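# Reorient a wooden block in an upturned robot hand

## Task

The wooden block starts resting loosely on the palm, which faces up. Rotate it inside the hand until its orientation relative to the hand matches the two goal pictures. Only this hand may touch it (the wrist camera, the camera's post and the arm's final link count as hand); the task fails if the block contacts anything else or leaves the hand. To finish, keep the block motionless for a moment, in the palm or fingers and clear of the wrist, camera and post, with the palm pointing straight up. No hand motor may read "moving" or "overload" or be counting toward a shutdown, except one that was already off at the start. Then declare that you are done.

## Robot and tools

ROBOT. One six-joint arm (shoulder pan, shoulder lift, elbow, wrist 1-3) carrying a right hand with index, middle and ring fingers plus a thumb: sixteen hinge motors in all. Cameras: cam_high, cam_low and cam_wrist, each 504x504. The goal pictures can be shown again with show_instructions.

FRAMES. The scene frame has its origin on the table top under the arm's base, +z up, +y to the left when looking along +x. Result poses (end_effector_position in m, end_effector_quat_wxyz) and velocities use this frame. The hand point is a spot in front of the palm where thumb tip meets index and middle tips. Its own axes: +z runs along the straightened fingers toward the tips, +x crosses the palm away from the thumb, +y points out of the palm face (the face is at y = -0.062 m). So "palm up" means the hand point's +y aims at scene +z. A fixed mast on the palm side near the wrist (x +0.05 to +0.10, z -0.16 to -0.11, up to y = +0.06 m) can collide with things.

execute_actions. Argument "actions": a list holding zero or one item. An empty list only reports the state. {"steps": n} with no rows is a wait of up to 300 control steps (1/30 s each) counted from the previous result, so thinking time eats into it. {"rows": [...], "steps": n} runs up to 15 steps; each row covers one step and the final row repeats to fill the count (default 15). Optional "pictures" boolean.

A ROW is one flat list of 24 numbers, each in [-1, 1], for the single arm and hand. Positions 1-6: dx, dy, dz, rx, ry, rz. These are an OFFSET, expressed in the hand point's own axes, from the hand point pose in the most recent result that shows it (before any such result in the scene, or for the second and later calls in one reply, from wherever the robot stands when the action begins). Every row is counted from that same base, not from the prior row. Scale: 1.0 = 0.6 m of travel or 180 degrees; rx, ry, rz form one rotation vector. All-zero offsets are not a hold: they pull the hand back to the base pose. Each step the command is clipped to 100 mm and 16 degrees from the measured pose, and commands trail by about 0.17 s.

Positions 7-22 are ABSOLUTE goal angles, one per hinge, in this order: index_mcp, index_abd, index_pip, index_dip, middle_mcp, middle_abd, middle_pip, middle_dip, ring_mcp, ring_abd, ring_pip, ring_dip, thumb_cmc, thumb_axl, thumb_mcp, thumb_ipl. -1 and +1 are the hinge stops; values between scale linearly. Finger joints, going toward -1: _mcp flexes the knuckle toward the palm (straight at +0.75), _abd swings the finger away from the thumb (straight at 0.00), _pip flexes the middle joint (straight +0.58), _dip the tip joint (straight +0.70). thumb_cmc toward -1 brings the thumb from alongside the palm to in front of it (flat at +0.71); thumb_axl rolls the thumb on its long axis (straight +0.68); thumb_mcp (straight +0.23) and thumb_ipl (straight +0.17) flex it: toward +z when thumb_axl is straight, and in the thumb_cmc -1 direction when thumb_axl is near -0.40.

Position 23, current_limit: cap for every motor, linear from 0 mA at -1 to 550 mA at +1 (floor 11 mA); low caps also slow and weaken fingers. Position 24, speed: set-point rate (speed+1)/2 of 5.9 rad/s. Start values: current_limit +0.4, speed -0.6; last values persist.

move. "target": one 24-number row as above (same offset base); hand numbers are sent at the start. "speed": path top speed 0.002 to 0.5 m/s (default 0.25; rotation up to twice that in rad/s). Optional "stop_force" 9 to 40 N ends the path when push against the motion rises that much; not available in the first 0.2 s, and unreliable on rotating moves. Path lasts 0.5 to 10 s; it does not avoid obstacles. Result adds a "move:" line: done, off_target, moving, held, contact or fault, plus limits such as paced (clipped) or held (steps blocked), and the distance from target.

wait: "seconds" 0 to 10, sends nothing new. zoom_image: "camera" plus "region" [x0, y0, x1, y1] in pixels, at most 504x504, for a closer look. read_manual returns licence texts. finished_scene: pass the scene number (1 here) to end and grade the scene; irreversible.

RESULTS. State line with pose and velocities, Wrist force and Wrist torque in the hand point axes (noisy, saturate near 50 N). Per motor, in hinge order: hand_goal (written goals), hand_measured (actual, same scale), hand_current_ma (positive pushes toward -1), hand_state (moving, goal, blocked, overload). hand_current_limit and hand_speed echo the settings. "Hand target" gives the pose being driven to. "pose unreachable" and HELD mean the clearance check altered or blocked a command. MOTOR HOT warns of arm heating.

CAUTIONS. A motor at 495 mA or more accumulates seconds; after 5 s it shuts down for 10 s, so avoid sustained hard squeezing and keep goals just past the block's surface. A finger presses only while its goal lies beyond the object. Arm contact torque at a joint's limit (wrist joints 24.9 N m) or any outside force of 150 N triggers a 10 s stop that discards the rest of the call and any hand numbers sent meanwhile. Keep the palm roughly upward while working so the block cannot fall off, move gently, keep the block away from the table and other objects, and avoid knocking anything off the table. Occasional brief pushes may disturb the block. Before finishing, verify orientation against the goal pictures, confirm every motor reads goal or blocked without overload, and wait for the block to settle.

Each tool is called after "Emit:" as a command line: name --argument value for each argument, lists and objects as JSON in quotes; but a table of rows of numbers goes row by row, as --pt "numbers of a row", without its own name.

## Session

Emit:
show_instructions

Emit:
execute_actions --actions '[]'

Reference images for this scene: goal picture from the wrist camera place, goal picture looking into the palm.

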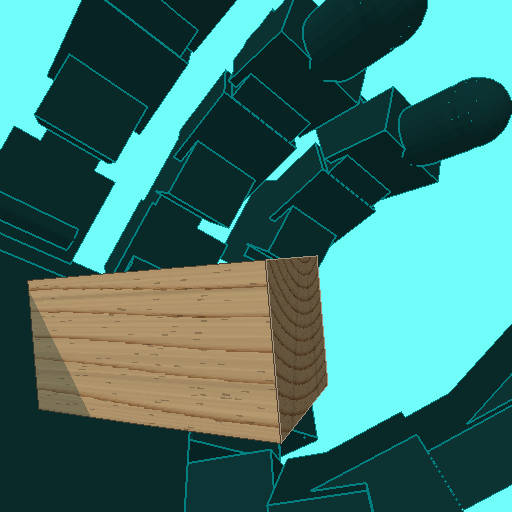

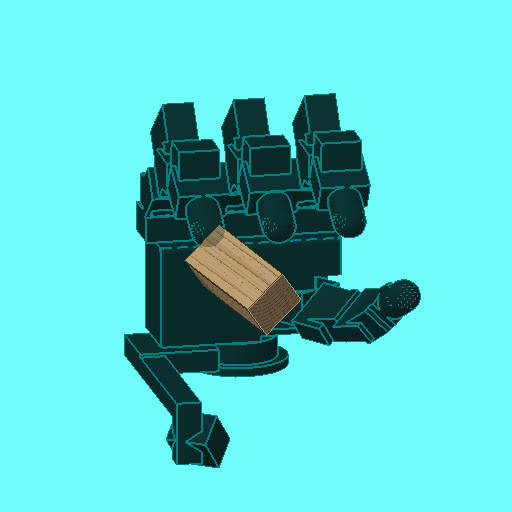

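Scene clock: 0.00 s of 4800.00 s.
end_effector_position=(+0.6158, +0.0446, +0.5061) hand_goal=(+0.046, +0.000, -0.008, +0.280, +0.046, +0.000, -0.008, +0.280, +0.046, +0.000, -0.008, +0.280, -0.104, +0.266, +0.032, -0.018) hand_measured=(+0.060, +0.000, -0.006, +0.282, +0.064, +0.000, -0.006, +0.282, +0.062, +0.000, -0.006, +0.282, -0.092, +0.270, +0.034, -0.016) hand_current_ma=(+82, +0, +13, +13, +92, +0, +15, +12, +84, +0, +13, +12, +65, +25, +11, +11) hand_state=(goal, goal, goal, goal, goal, goal, goal, goal, goal, goal, goal, goal, goal, goal, goal, goal) hand_current_limit=0.40 hand_speed=-0.60 end_effector_quat_wxyz=(+0.505, +0.475, +0.517, +0.501) end_effector_velocity=(-0.000, +0.000, -0.000) end_effector_angular_velocity=(-0.000, +0.000, +0.001)
Joint positions: [-0.159 -1.168  2.198 -4.185 -1.324 -0.042]
Joint velocities: [ 0.001  0.     0.    -0.     0.    -0.   ]
Motor temperatures (°C, as the motors report them): [29 28 28 36 35 33]
Wrist force (N, on the end effector, along its own x y z axes, offset not removed): no reading
Wrist torque (N m, same axes, about the end effector's origin, offset not removed): no reading
Hand target: +0.616, +0.045, +0.506; +0.505, +0.475, +0.517, +0.501

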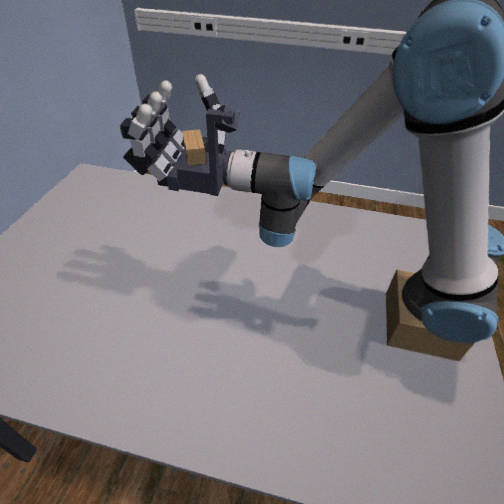

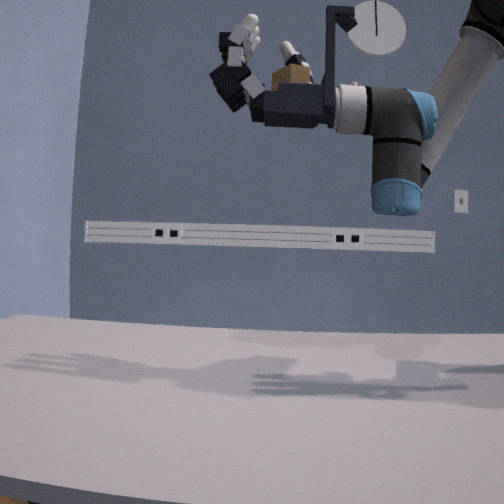

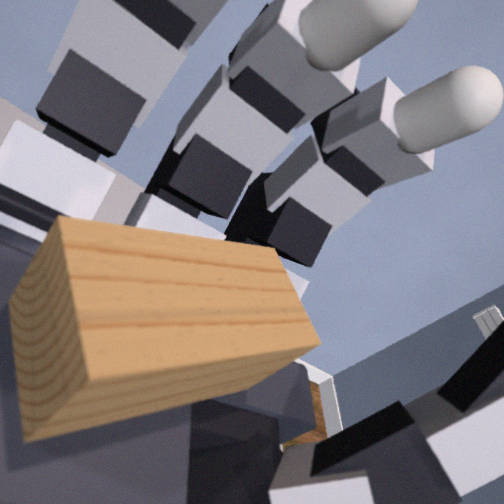

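Emit:
move --target '[0,0,0,0,0,0,0.8,0.3,-0.3,-0.2,0.3,0,0.2,0.4,0.1,0,0.2,0.4,0.75,-0.4,0.2,-0.6,0.4,-0.5]'

Emit:
move --target '[0,0,0,0,0,0,0.8,0.3,-0.75,-0.7,0.3,0,0.2,0.4,0.1,0,0.2,0.4,0.75,-0.4,0.2,-0.6,0.4,-0.5]'

Emit:
move --target '[0,0,0,0,0,0,0.2,0.3,-1,-0.25,0.3,0,0.2,0.4,0.1,0,0.2,0.4,0.75,-0.4,0.2,-0.6,0.4,-0.8]'

Emit:
move --target '[0,0,0,0,0,0,-0.1,0.3,-1,0.1,0.3,0,0.2,0.4,0.1,0,0.2,0.4,0.75,-0.4,0.2,-0.6,0.4,-0.85]'

Scene clock: 16.03 s of 4800.00 s.
end_effector_position=(+0.6158, +0.0446, +0.5061) hand_goal=(+0.800, +0.300, -0.300, -0.200, +0.300, +0.000, +0.200, +0.400, +0.100, +0.000, +0.200, +0.400, +0.750, -0.400, +0.200, -0.600) hand_measured=(+0.808, +0.298, -0.296, -0.198, +0.308, +0.000, +0.198, +0.398, +0.106, +0.000, +0.198, +0.398, +0.758, -0.398, +0.202, -0.598) hand_current_ma=(+41, -13, +16, +13, +44, +0, -5, -13, +30, +0, -9, -15, +43, +14, +20, +21) hand_state=(goal, goal, goal, goal, goal, goal, goal, goal, goal, goal, goal, goal, goal, goal, goal, goal) hand_current_limit=0.40 hand_speed=-0.50 end_effector_quat_wxyz=(+0.505, +0.475, +0.517, +0.501) end_effector_velocity=(+0.000, +0.000, +0.000) end_effector_angular_velocity=(+0.000, -0.001, +0.000)
Joint positions: [-0.159 -1.168  2.198 -4.185 -1.324 -0.042]
Joint velocities: [ 0.     0.    -0.001 -0.     0.     0.   ]
Motor temperatures (°C, as the motors report them): [29 28 28 36 35 33]
Wrist force (N, on the end effector, along its own x y z axes, offset not removed): [-2.0 -1.2 -1.4]
Wrist torque (N m, same axes, about the end effector's origin, offset not removed): [-0.09 0.16 -0.03]
Hand target: +0.616, +0.045, +0.506; +0.505, +0.475, +0.517, +0.501
Off the commanded pose: 0.000 m, 0 deg.
After step 90, 11.93 s passed at rest.
move: done

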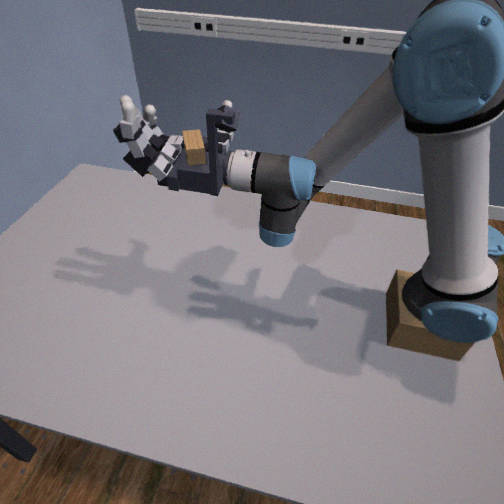

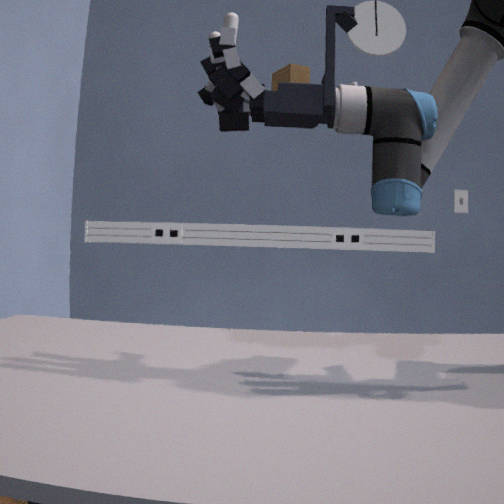

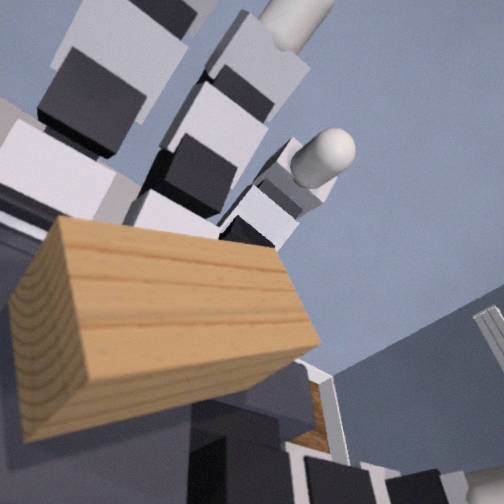

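Scene clock: 16.80 s of 4800.00 s.
end_effector_position=(+0.6158, +0.0446, +0.5061) hand_goal=(+0.800, +0.300, -0.750, -0.700, +0.300, +0.000, +0.200, +0.400, +0.100, +0.000, +0.200, +0.400, +0.750, -0.400, +0.200, -0.600) hand_measured=(+0.808, +0.298, -0.748, -0.698, +0.308, +0.000, +0.198, +0.398, +0.106, +0.000, +0.198, +0.398, +0.758, -0.398, +0.202, -0.598) hand_current_ma=(+42, -13, +13, +11, +44, +0, -5, -13, +30, +0, -9, -15, +43, +14, +20, +21) hand_state=(goal, goal, goal, goal, goal, goal, goal, goal, goal, goal, goal, goal, goal, goal, goal, goal) hand_current_limit=0.40 hand_speed=-0.50 end_effector_quat_wxyz=(+0.505, +0.475, +0.517, +0.501) end_effector_velocity=(+0.000, -0.001, +0.001) end_effector_angular_velocity=(+0.000, -0.001, -0.001)
Joint positions: [-0.159 -1.168  2.198 -4.185 -1.324 -0.042]
Joint velocities: [-0.001 -0.    -0.001  0.001  0.     0.   ]
Motor temperatures (°C, as the motors report them): [29 28 28 36 35 33]
Wrist force (N, on the end effector, along its own x y z axes, offset not removed): [-2.5 -2.4 -1.9]
Wrist torque (N m, same axes, about the end effector's origin, offset not removed): [-0.19 0.13 -0.10]
Hand target: +0.616, +0.045, +0.506; +0.505, +0.475, +0.517, +0.501
Off the commanded pose: 0.000 m, 0 deg.
move: done

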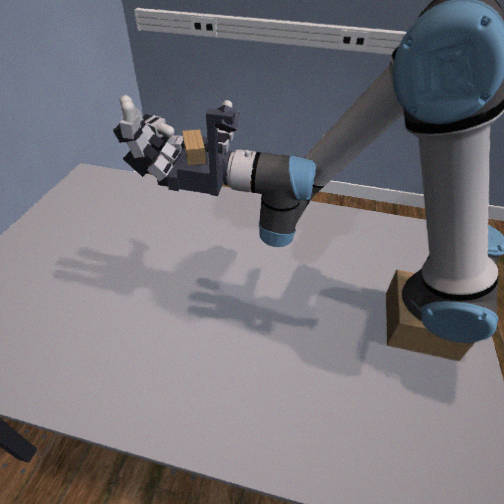

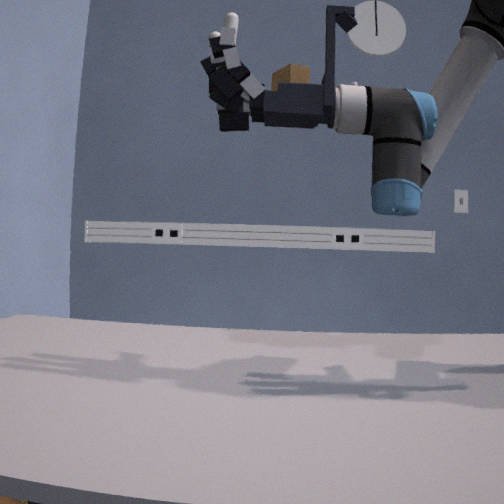

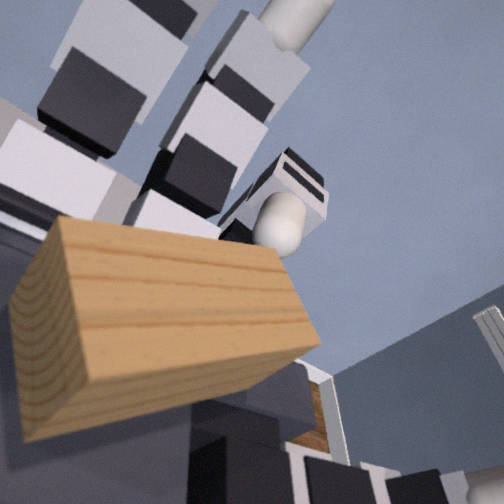

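Scene clock: 18.37 s of 4800.00 s.
end_effector_position=(+0.6158, +0.0446, +0.5061) hand_goal=(+0.200, +0.300, -1.000, -0.250, +0.300, +0.000, +0.200, +0.400, +0.100, +0.000, +0.200, +0.400, +0.750, -0.400, +0.200, -0.600) hand_measured=(+0.212, +0.298, -1.000, -0.254, +0.308, +0.000, +0.198, +0.398, +0.106, +0.000, +0.198, +0.398, +0.758, -0.398, +0.202, -0.598) hand_current_ma=(+69, -13, +1, -20, +44, +0, -5, -13, +30, +0, -9, -15, +43, +14, +20, +21) hand_state=(goal, goal, goal, goal, goal, goal, goal, goal, goal, goal, goal, goal, goal, goal, goal, goal) hand_current_limit=0.40 hand_speed=-0.80 end_effector_quat_wxyz=(+0.505, +0.475, +0.517, +0.501) end_effector_velocity=(-0.000, -0.000, -0.000) end_effector_angular_velocity=(+0.000, +0.001, -0.001)
Joint positions: [-0.159 -1.168  2.198 -4.185 -1.324 -0.042]
Joint velocities: [-0.001 -0.001  0.001  0.    -0.    -0.   ]
Motor temperatures (°C, as the motors report them): [29 28 28 36 35 33]
Wrist force (N, on the end effector, along its own x y z axes, offset not removed): [-1.3 -0.8 -0.5]
Wrist torque (N m, same axes, about the end effector's origin, offset not removed): [-0.16 -0.03 0.06]
Hand target: +0.616, +0.045, +0.506; +0.505, +0.475, +0.517, +0.501
Off the commanded pose: 0.000 m, 0 deg.
move: done

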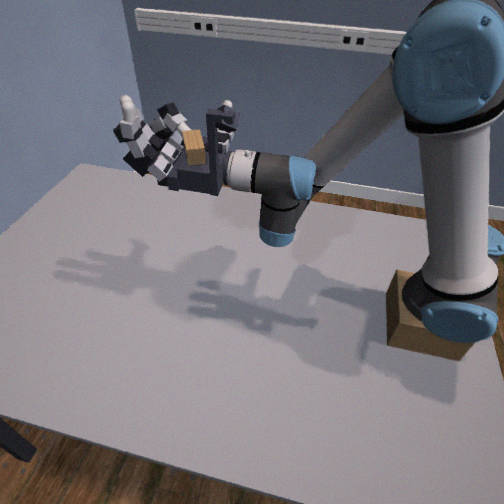

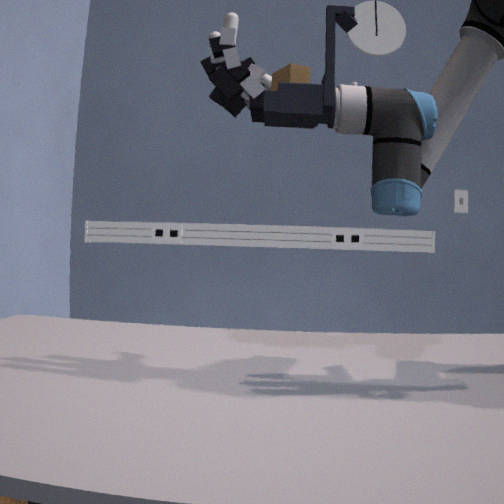

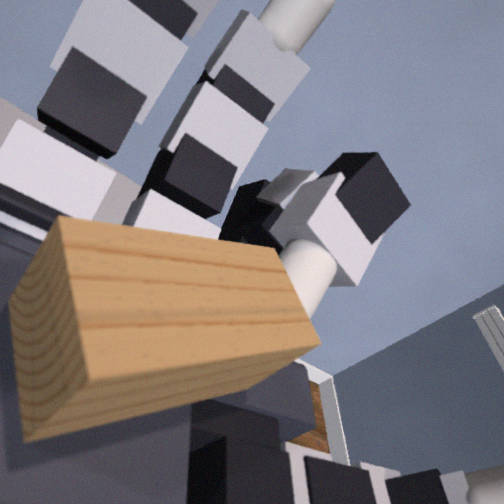

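Scene clock: 19.60 s of 4800.00 s.
end_effector_position=(+0.6158, +0.0446, +0.5061) hand_goal=(-0.100, +0.300, -1.000, +0.100, +0.300, +0.000, +0.200, +0.400, +0.100, +0.000, +0.200, +0.400, +0.750, -0.400, +0.200, -0.600) hand_measured=(-0.094, +0.298, -1.000, +0.096, +0.308, +0.000, +0.198, +0.398, +0.106, +0.000, +0.198, +0.398, +0.758, -0.398, +0.202, -0.598) hand_current_ma=(+37, -13, +1, -24, +44, +0, -5, -13, +30, +0, -9, -15, +43, +14, +20, +21) hand_state=(goal, goal, goal, goal, goal, goal, goal, goal, goal, goal, goal, goal, goal, goal, goal, goal) hand_current_limit=0.40 hand_speed=-0.85 end_effector_quat_wxyz=(+0.505, +0.475, +0.517, +0.501) end_effector_velocity=(-0.000, +0.000, +0.001) end_effector_angular_velocity=(-0.001, -0.001, +0.000)
Joint positions: [-0.159 -1.168  2.198 -4.185 -1.324 -0.042]
Joint velocities: [ 0.    -0.    -0.001 -0.    -0.    -0.   ]
Motor temperatures (°C, as the motors report them): [29 28 28 36 35 33]
Wrist force (N, on the end effector, along its own x y z axes, offset not removed): [-1.7 -1.6 -0.6]
Wrist torque (N m, same axes, about the end effector's origin, offset not removed): [-0.22 0.09 -0.05]
Hand target: +0.616, +0.045, +0.506; +0.505, +0.475, +0.517, +0.501
Off the commanded pose: 0.000 m, 0 deg.
move: done

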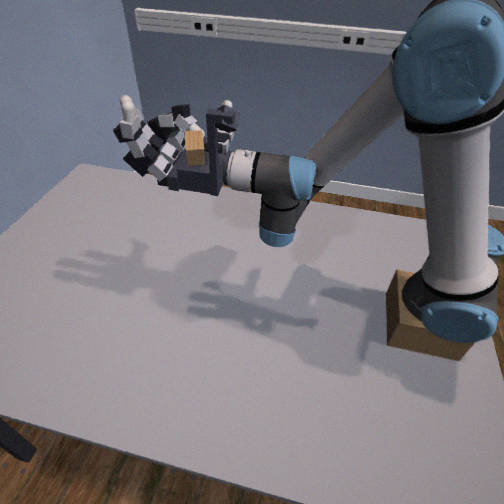

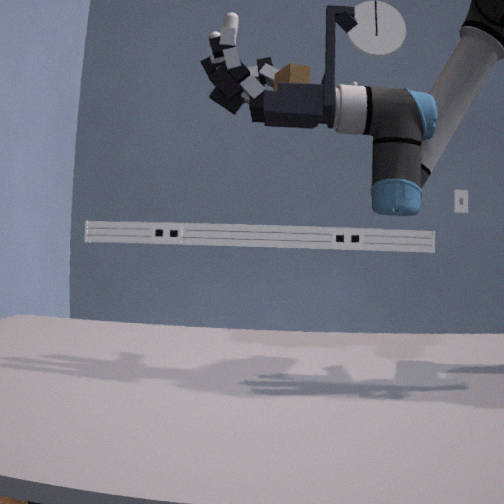

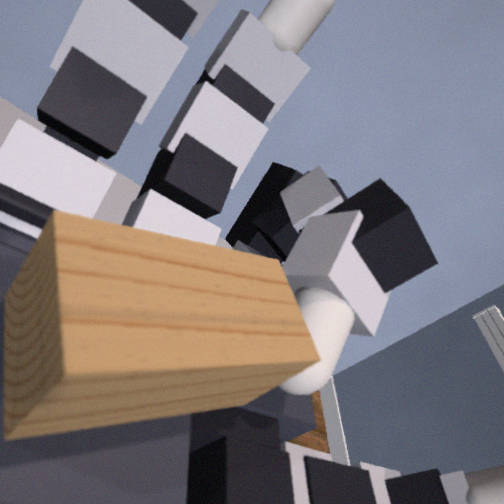

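Emit:
move --target '[0,0,0,0,0,0,0.3,0,-1,-0.3,0.5,0,0.2,0.4,-0.1,0.3,-1,0.05,0.75,-0.4,0.2,-0.6,0.4,-0.6]'

Emit:
move --target '[0,0,0,0,0,0,0.3,0.2,-1,-0.3,0.5,0,0.2,0.4,-0.2,-1,-1,-0.15,0.75,-0.4,0.2,-0.6,0.4,-0.8]'

Scene clock: 29.43 s of 4800.00 s.
end_effector_position=(+0.6158, +0.0446, +0.5061) hand_goal=(+0.300, +0.000, -1.000, -0.300, +0.500, +0.000, +0.200, +0.400, -0.100, +0.300, -1.000, +0.050, +0.750, -0.400, +0.200, -0.600) hand_measured=(+0.304, +0.004, -1.000, -0.298, +0.510, +0.000, +0.200, +0.398, -0.092, +0.298, -1.000, +0.052, +0.758, -0.398, +0.202, -0.598) hand_current_ma=(+17, +14, +1, +12, +53, +0, -1, -13, +38, -10, +1, +11, +43, +14, +20, +20) hand_state=(goal, goal, goal, goal, goal, goal, goal, goal, goal, goal, goal, goal, goal, goal, goal, goal) hand_current_limit=0.40 hand_speed=-0.60 end_effector_quat_wxyz=(+0.505, +0.475, +0.517, +0.501) end_effector_velocity=(-0.000, +0.000, -0.000) end_effector_angular_velocity=(-0.000, +0.001, +0.000)
Joint positions: [-0.159 -1.168  2.198 -4.185 -1.324 -0.042]
Joint velocities: [ 0.    -0.     0.001  0.001  0.    -0.   ]
Motor temperatures (°C, as the motors report them): [29 28 28 36 35 33]
Wrist force (N, on the end effector, along its own x y z axes, offset not removed): [-3.2 -1.8 -0.9]
Wrist torque (N m, same axes, about the end effector's origin, offset not removed): [-0.31 0.22 -0.16]
Hand target: +0.616, +0.045, +0.506; +0.505, +0.475, +0.517, +0.501
Off the commanded pose: 0.000 m, 0 deg.
After step 90, 5.33 s passed at rest.
move: done

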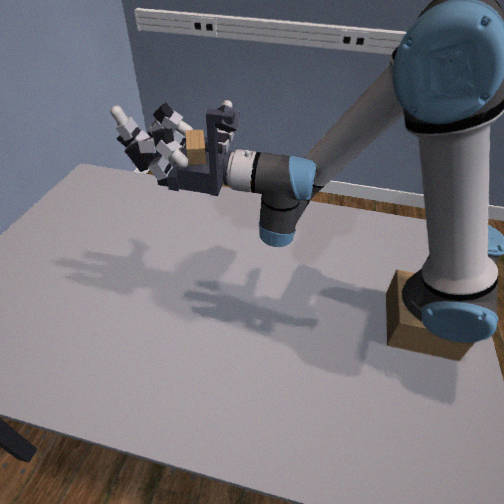

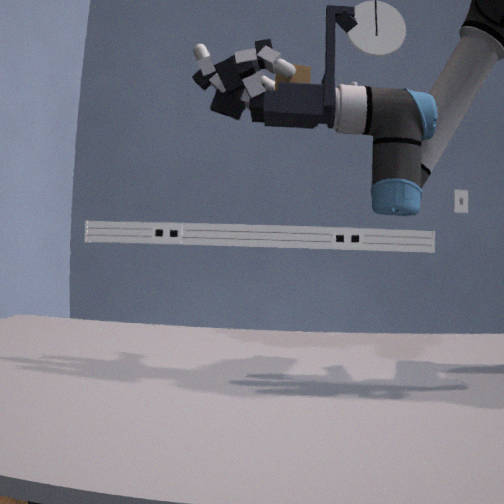

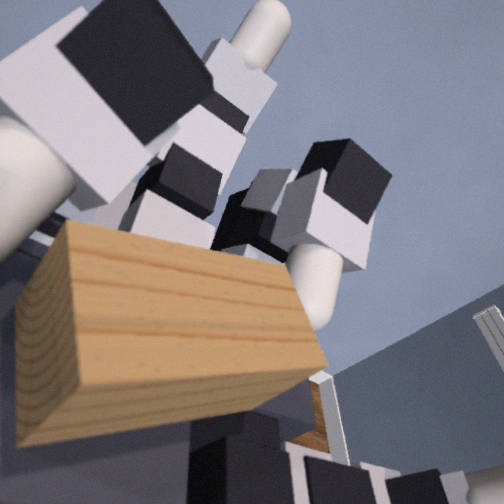

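Scene clock: 34.43 s of 4800.00 s.
end_effector_position=(+0.6158, +0.0446, +0.5061) hand_goal=(+0.300, +0.200, -1.000, -0.300, +0.500, +0.000, +0.200, +0.400, -0.200, -1.000, -1.000, -0.150, +0.750, -0.400, +0.200, -0.600) hand_measured=(+0.304, +0.196, -1.000, -0.298, +0.510, +0.000, +0.200, +0.398, -0.194, -0.998, -1.000, -0.148, +0.758, -0.398, +0.202, -0.598) hand_current_ma=(+17, -14, +1, +12, +53, +0, -1, -13, +27, +12, +2, +11, +43, +14, +20, +20) hand_state=(goal, goal, goal, goal, goal, goal, goal, goal, goal, goal, goal, goal, goal, goal, goal, goal) hand_current_limit=0.40 hand_speed=-0.80 end_effector_quat_wxyz=(+0.505, +0.475, +0.517, +0.501) end_effector_velocity=(-0.000, -0.001, +0.001) end_effector_angular_velocity=(-0.000, -0.001, -0.001)
Joint positions: [-0.159 -1.168  2.198 -4.185 -1.324 -0.042]
Joint velocities: [-0.001 -0.    -0.    -0.    -0.    -0.   ]
Motor temperatures (°C, as the motors report them): [29 28 28 36 35 33]
Wrist force (N, on the end effector, along its own x y z axes, offset not removed): [-2.1 -1.1 0.2]
Wrist torque (N m, same axes, about the end effector's origin, offset not removed): [-0.30 0.10 -0.05]
Hand target: +0.616, +0.045, +0.506; +0.505, +0.475, +0.517, +0.501
Off the commanded pose: 0.000 m, 0 deg.
move: done

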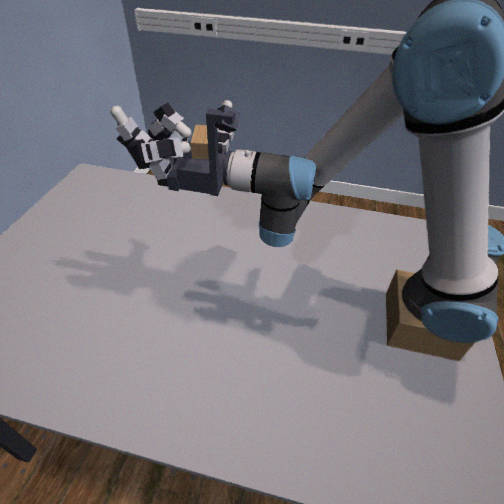

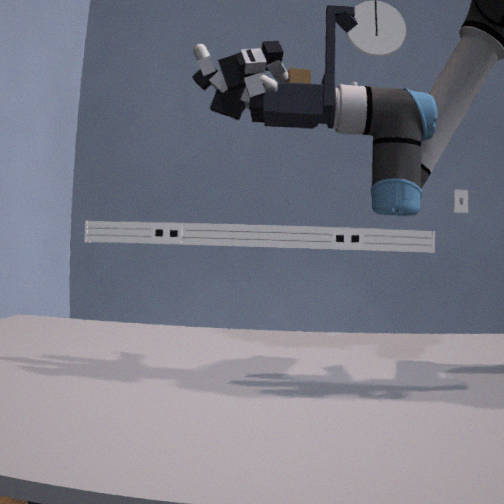

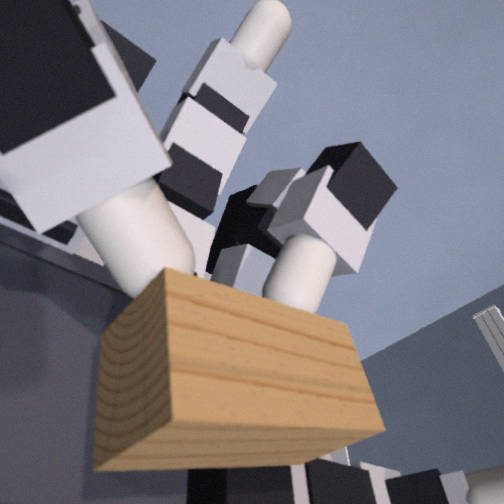

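Emit:
move --target '[0,0,0,0,0,0,-0.1,0,-1,0.1,0.5,0,0.2,0.4,-0.2,-1,-0.8,0.2,0.75,-0.4,0.2,-0.6,0.4,-0.85]'

Scene clock: 38.50 s of 4800.00 s.
end_effector_position=(+0.6158, +0.0446, +0.5061) hand_goal=(-0.100, +0.000, -1.000, +0.100, +0.500, +0.000, +0.200, +0.400, -0.200, -1.000, -0.800, +0.200, +0.750, -0.400, +0.200, -0.600) hand_measured=(-0.092, +0.002, -1.000, +0.096, +0.510, +0.000, +0.200, +0.398, -0.196, -0.998, -0.806, +0.196, +0.758, -0.398, +0.202, -0.598) hand_current_ma=(+42, +13, +1, -20, +53, +0, -1, -13, +24, +9, -29, -18, +43, +14, +20, +20) hand_state=(goal, goal, goal, goal, goal, goal, goal, goal, goal, goal, goal, goal, goal, goal, goal, goal) hand_current_limit=0.40 hand_speed=-0.85 end_effector_quat_wxyz=(+0.505, +0.475, +0.517, +0.501) end_effector_velocity=(+0.000, +0.000, +0.000) end_effector_angular_velocity=(-0.000, -0.002, +0.000)
Joint positions: [-0.159 -1.168  2.198 -4.185 -1.324 -0.042]
Joint velocities: [ 0.     0.    -0.001 -0.001 -0.     0.   ]
Motor temperatures (°C, as the motors report them): [29 28 28 36 35 33]
Wrist force (N, on the end effector, along its own x y z axes, offset not removed): [-3.0 -1.0 -0.8]
Wrist torque (N m, same axes, about the end effector's origin, offset not removed): [-0.21 0.32 -0.10]
Hand target: +0.616, +0.045, +0.506; +0.505, +0.475, +0.517, +0.501
Off the commanded pose: 0.000 m, 0 deg.
move: done

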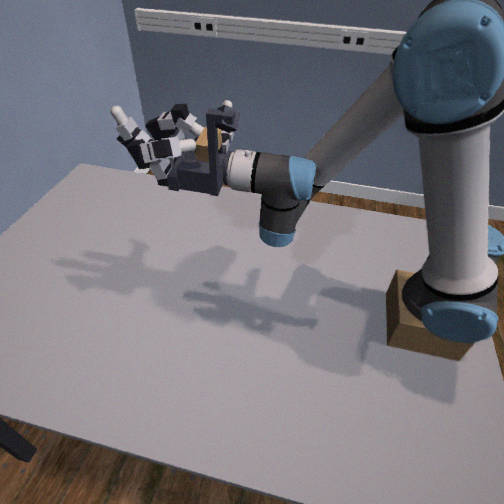

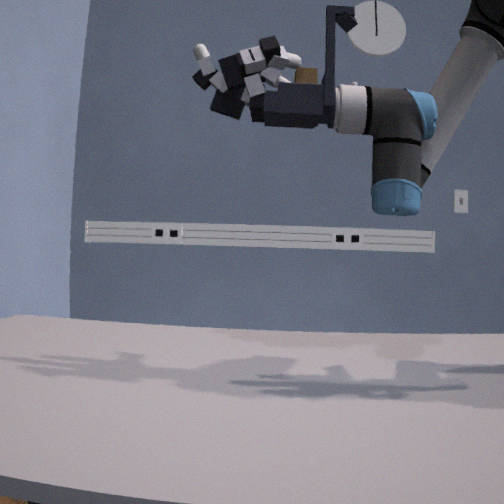

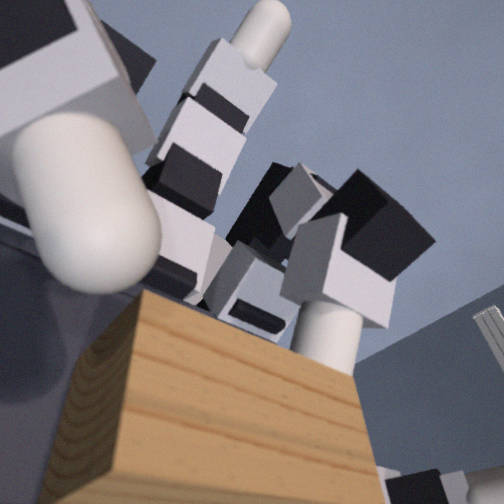

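Emit:
move --target '[0,0,0,0,0,0,-0.1,0,-1,0.1,0.5,0,0.2,0.4,-0.55,-1,-0.62,0.15,0.75,-0.4,0.2,-0.6,0.4,-0.8]'

Emit:
move --target '[0,0,0,0,0,0,-0.1,0,-1,0.1,0.5,0,0.2,0.4,-0.42,-1,-0.95,0,0.75,-0.4,0.2,-0.6,0.4,-0.88]'

Scene clock: 45.40 s of 4800.00 s.
end_effector_position=(+0.6158, +0.0446, +0.5061) hand_goal=(-0.100, +0.000, -1.000, +0.100, +0.500, +0.000, +0.200, +0.400, -0.550, -1.000, -0.620, +0.150, +0.750, -0.400, +0.200, -0.600) hand_measured=(-0.092, +0.002, -1.000, +0.096, +0.510, +0.000, +0.200, +0.398, -0.550, -0.998, -0.626, +0.152, +0.758, -0.398, +0.202, -0.598) hand_current_ma=(+42, +13, +1, -20, +53, +0, -1, -13, -1, +5, -29, +12, +43, +14, +20, +20) hand_state=(goal, goal, goal, goal, goal, goal, goal, goal, goal, goal, goal, goal, goal, goal, goal, goal) hand_current_limit=0.40 hand_speed=-0.80 end_effector_quat_wxyz=(+0.505, +0.475, +0.517, +0.501) end_effector_velocity=(-0.000, -0.001, +0.000) end_effector_angular_velocity=(-0.001, -0.001, -0.001)
Joint positions: [-0.159 -1.168  2.198 -4.185 -1.324 -0.042]
Joint velocities: [-0.001  0.     0.    -0.002  0.    -0.   ]
Motor temperatures (°C, as the motors report them): [29 28 28 36 35 33]
Wrist force (N, on the end effector, along its own x y z axes, offset not removed): [-1.1 -1.6 -1.2]
Wrist torque (N m, same axes, about the end effector's origin, offset not removed): [-0.35 0.03 -0.01]
Hand target: +0.616, +0.045, +0.506; +0.505, +0.475, +0.517, +0.501
Off the commanded pose: 0.000 m, 0 deg.
After step 90, 2.87 s passed at rest.
move: done

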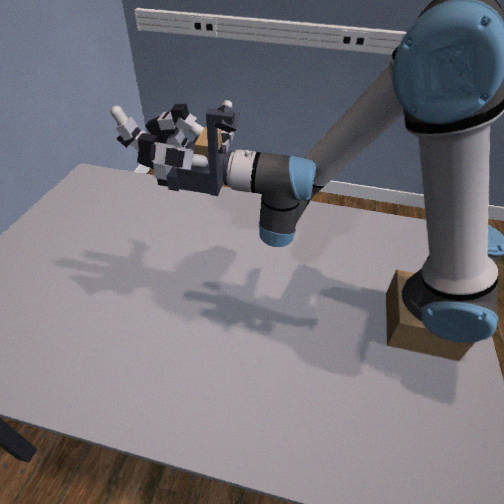

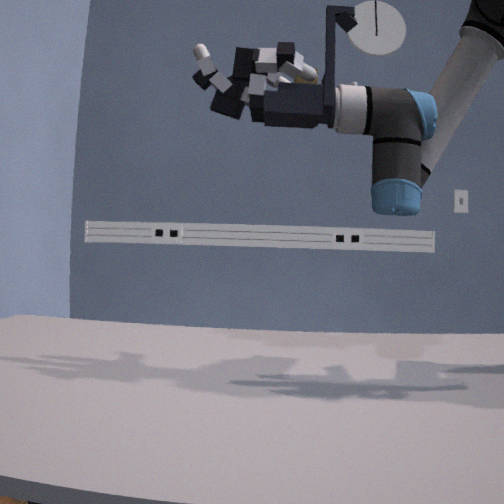

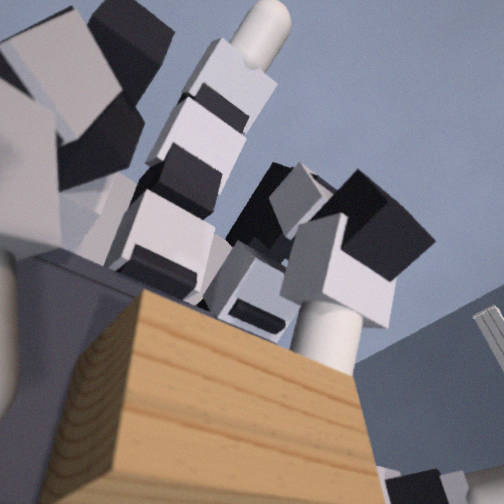

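Scene clock: 46.77 s of 4800.00 s.
end_effector_position=(+0.6158, +0.0446, +0.5061) hand_goal=(-0.100, +0.000, -1.000, +0.100, +0.500, +0.000, +0.200, +0.400, -0.420, -1.000, -0.950, +0.000, +0.750, -0.400, +0.200, -0.600) hand_measured=(-0.094, +0.002, -1.000, +0.096, +0.510, +0.000, +0.200, +0.398, -0.424, -0.998, -0.948, +0.002, +0.758, -0.398, +0.202, -0.598) hand_current_ma=(+37, +13, +1, -20, +53, +0, -1, -13, -19, +5, +10, +14, +43, +14, +20, +20) hand_state=(goal, goal, goal, goal, goal, goal, goal, goal, goal, goal, goal, goal, goal, goal, goal, goal) hand_current_limit=0.40 hand_speed=-0.88 end_effector_quat_wxyz=(+0.505, +0.475, +0.517, +0.501) end_effector_velocity=(+0.000, +0.000, -0.000) end_effector_angular_velocity=(+0.000, +0.001, +0.001)
Joint positions: [-0.159 -1.168  2.198 -4.185 -1.324 -0.042]
Joint velocities: [ 0.001  0.    -0.     0.001  0.     0.   ]
Motor temperatures (°C, as the motors report them): [29 28 28 36 35 33]
Wrist force (N, on the end effector, along its own x y z axes, offset not removed): [-1.1 -2.0 -0.7]
Wrist torque (N m, same axes, about the end effector's origin, offset not removed): [-0.37 -0.02 -0.01]
Hand target: +0.616, +0.045, +0.506; +0.505, +0.475, +0.517, +0.501
Off the commanded pose: 0.000 m, 0 deg.
move: done

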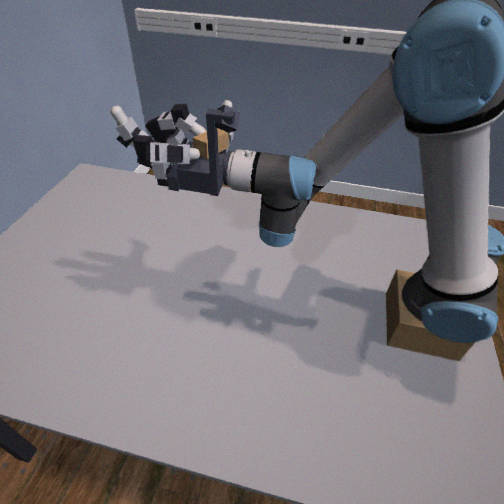

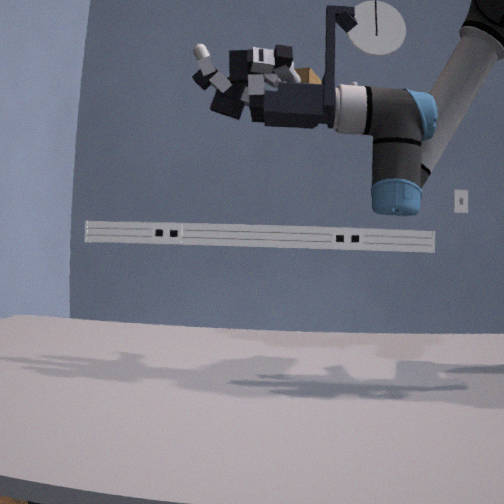

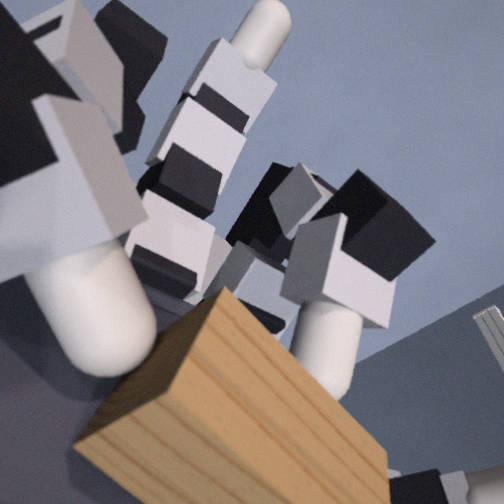

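Emit:
move --target '[0,0,0,0,0,0,0,0,-1,-0.03,0.5,0,0.2,0.4,-0.42,-1,-0.95,0,0.2,-0.55,0.2,-0.3,0.4,-0.88]'

Emit:
zoom_image --camera "cam_high" --region '[130,70,270,200]'

Scene clock: 54.70 s of 4800.00 s.
end_effector_position=(+0.6158, +0.0446, +0.5061) hand_goal=(+0.000, +0.000, -1.000, -0.030, +0.500, +0.000, +0.200, +0.400, -0.420, -1.000, -0.950, +0.000, +0.200, -0.550, +0.200, -0.300) hand_measured=(+0.000, +0.002, -1.000, -0.028, +0.510, +0.000, +0.200, +0.398, -0.424, -0.998, -0.948, +0.002, +0.220, -0.548, +0.202, -0.302) hand_current_ma=(+3, +13, +1, +12, +53, +0, -1, -13, -19, +5, +6, +12, +108, +12, +20, -11) hand_state=(goal, goal, goal, goal, goal, goal, goal, goal, goal, goal, goal, goal, goal, goal, goal, goal) hand_current_limit=0.40 hand_speed=-0.88 end_effector_quat_wxyz=(+0.505, +0.475, +0.517, +0.501) end_effector_velocity=(-0.001, +0.000, -0.001) end_effector_angular_velocity=(+0.001, +0.002, +0.000)
Joint positions: [-0.159 -1.168  2.198 -4.185 -1.324 -0.042]
Joint velocities: [ 0.    -0.     0.003 -0.001  0.     0.   ]
Motor temperatures (°C, as the motors report them): [29 28 28 36 35 33]
Wrist force (N, on the end effector, along its own x y z axes, offset not removed): [-1.2 -1.3 -1.5]
Wrist torque (N m, same axes, about the end effector's origin, offset not removed): [-0.21 -0.02 0.00]
Hand target: +0.616, +0.045, +0.506; +0.505, +0.475, +0.517, +0.501
Off the commanded pose: 0.000 m, 0 deg.
After step 90, 2.77 s passed at rest.
move: done

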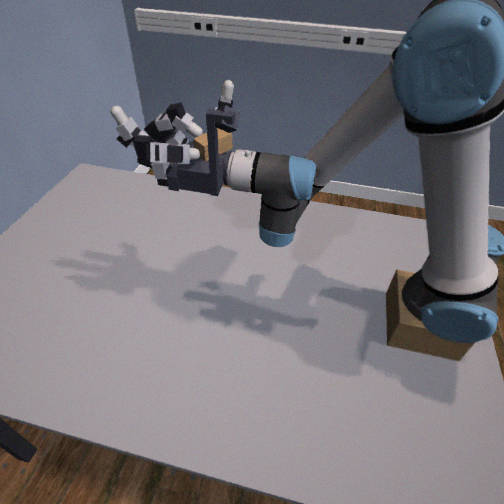

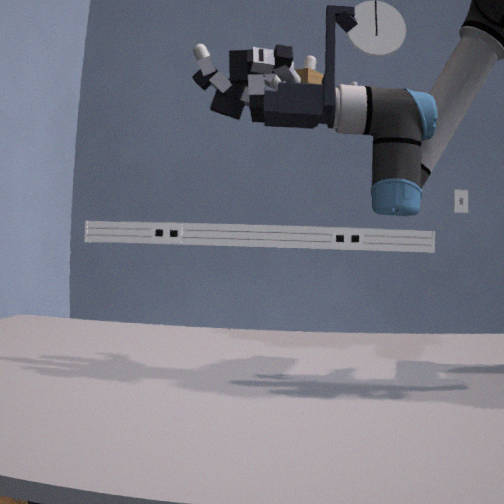

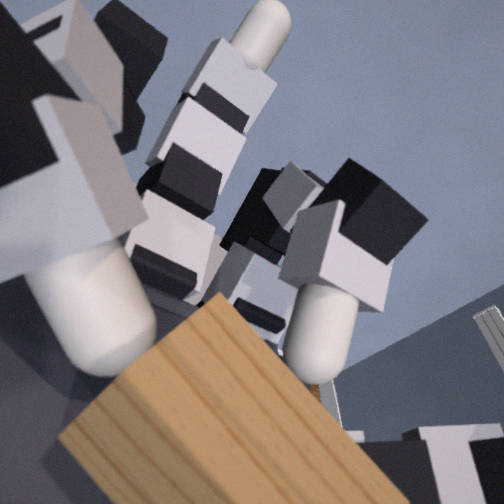

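Region (130, 70, 270, 200) of cam_high's 504x504 image, scaled by 3.600, with more detail than that image has; it fills the top 468 rows of this view, and the rest is white.

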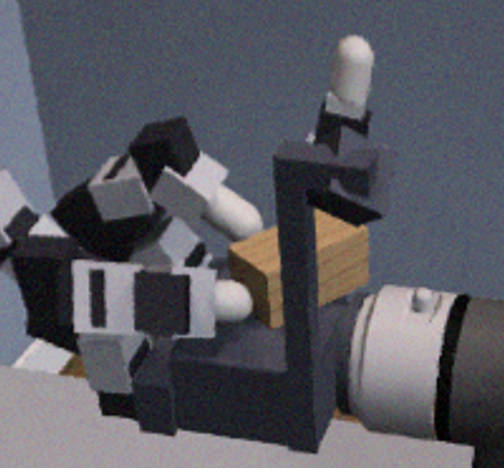

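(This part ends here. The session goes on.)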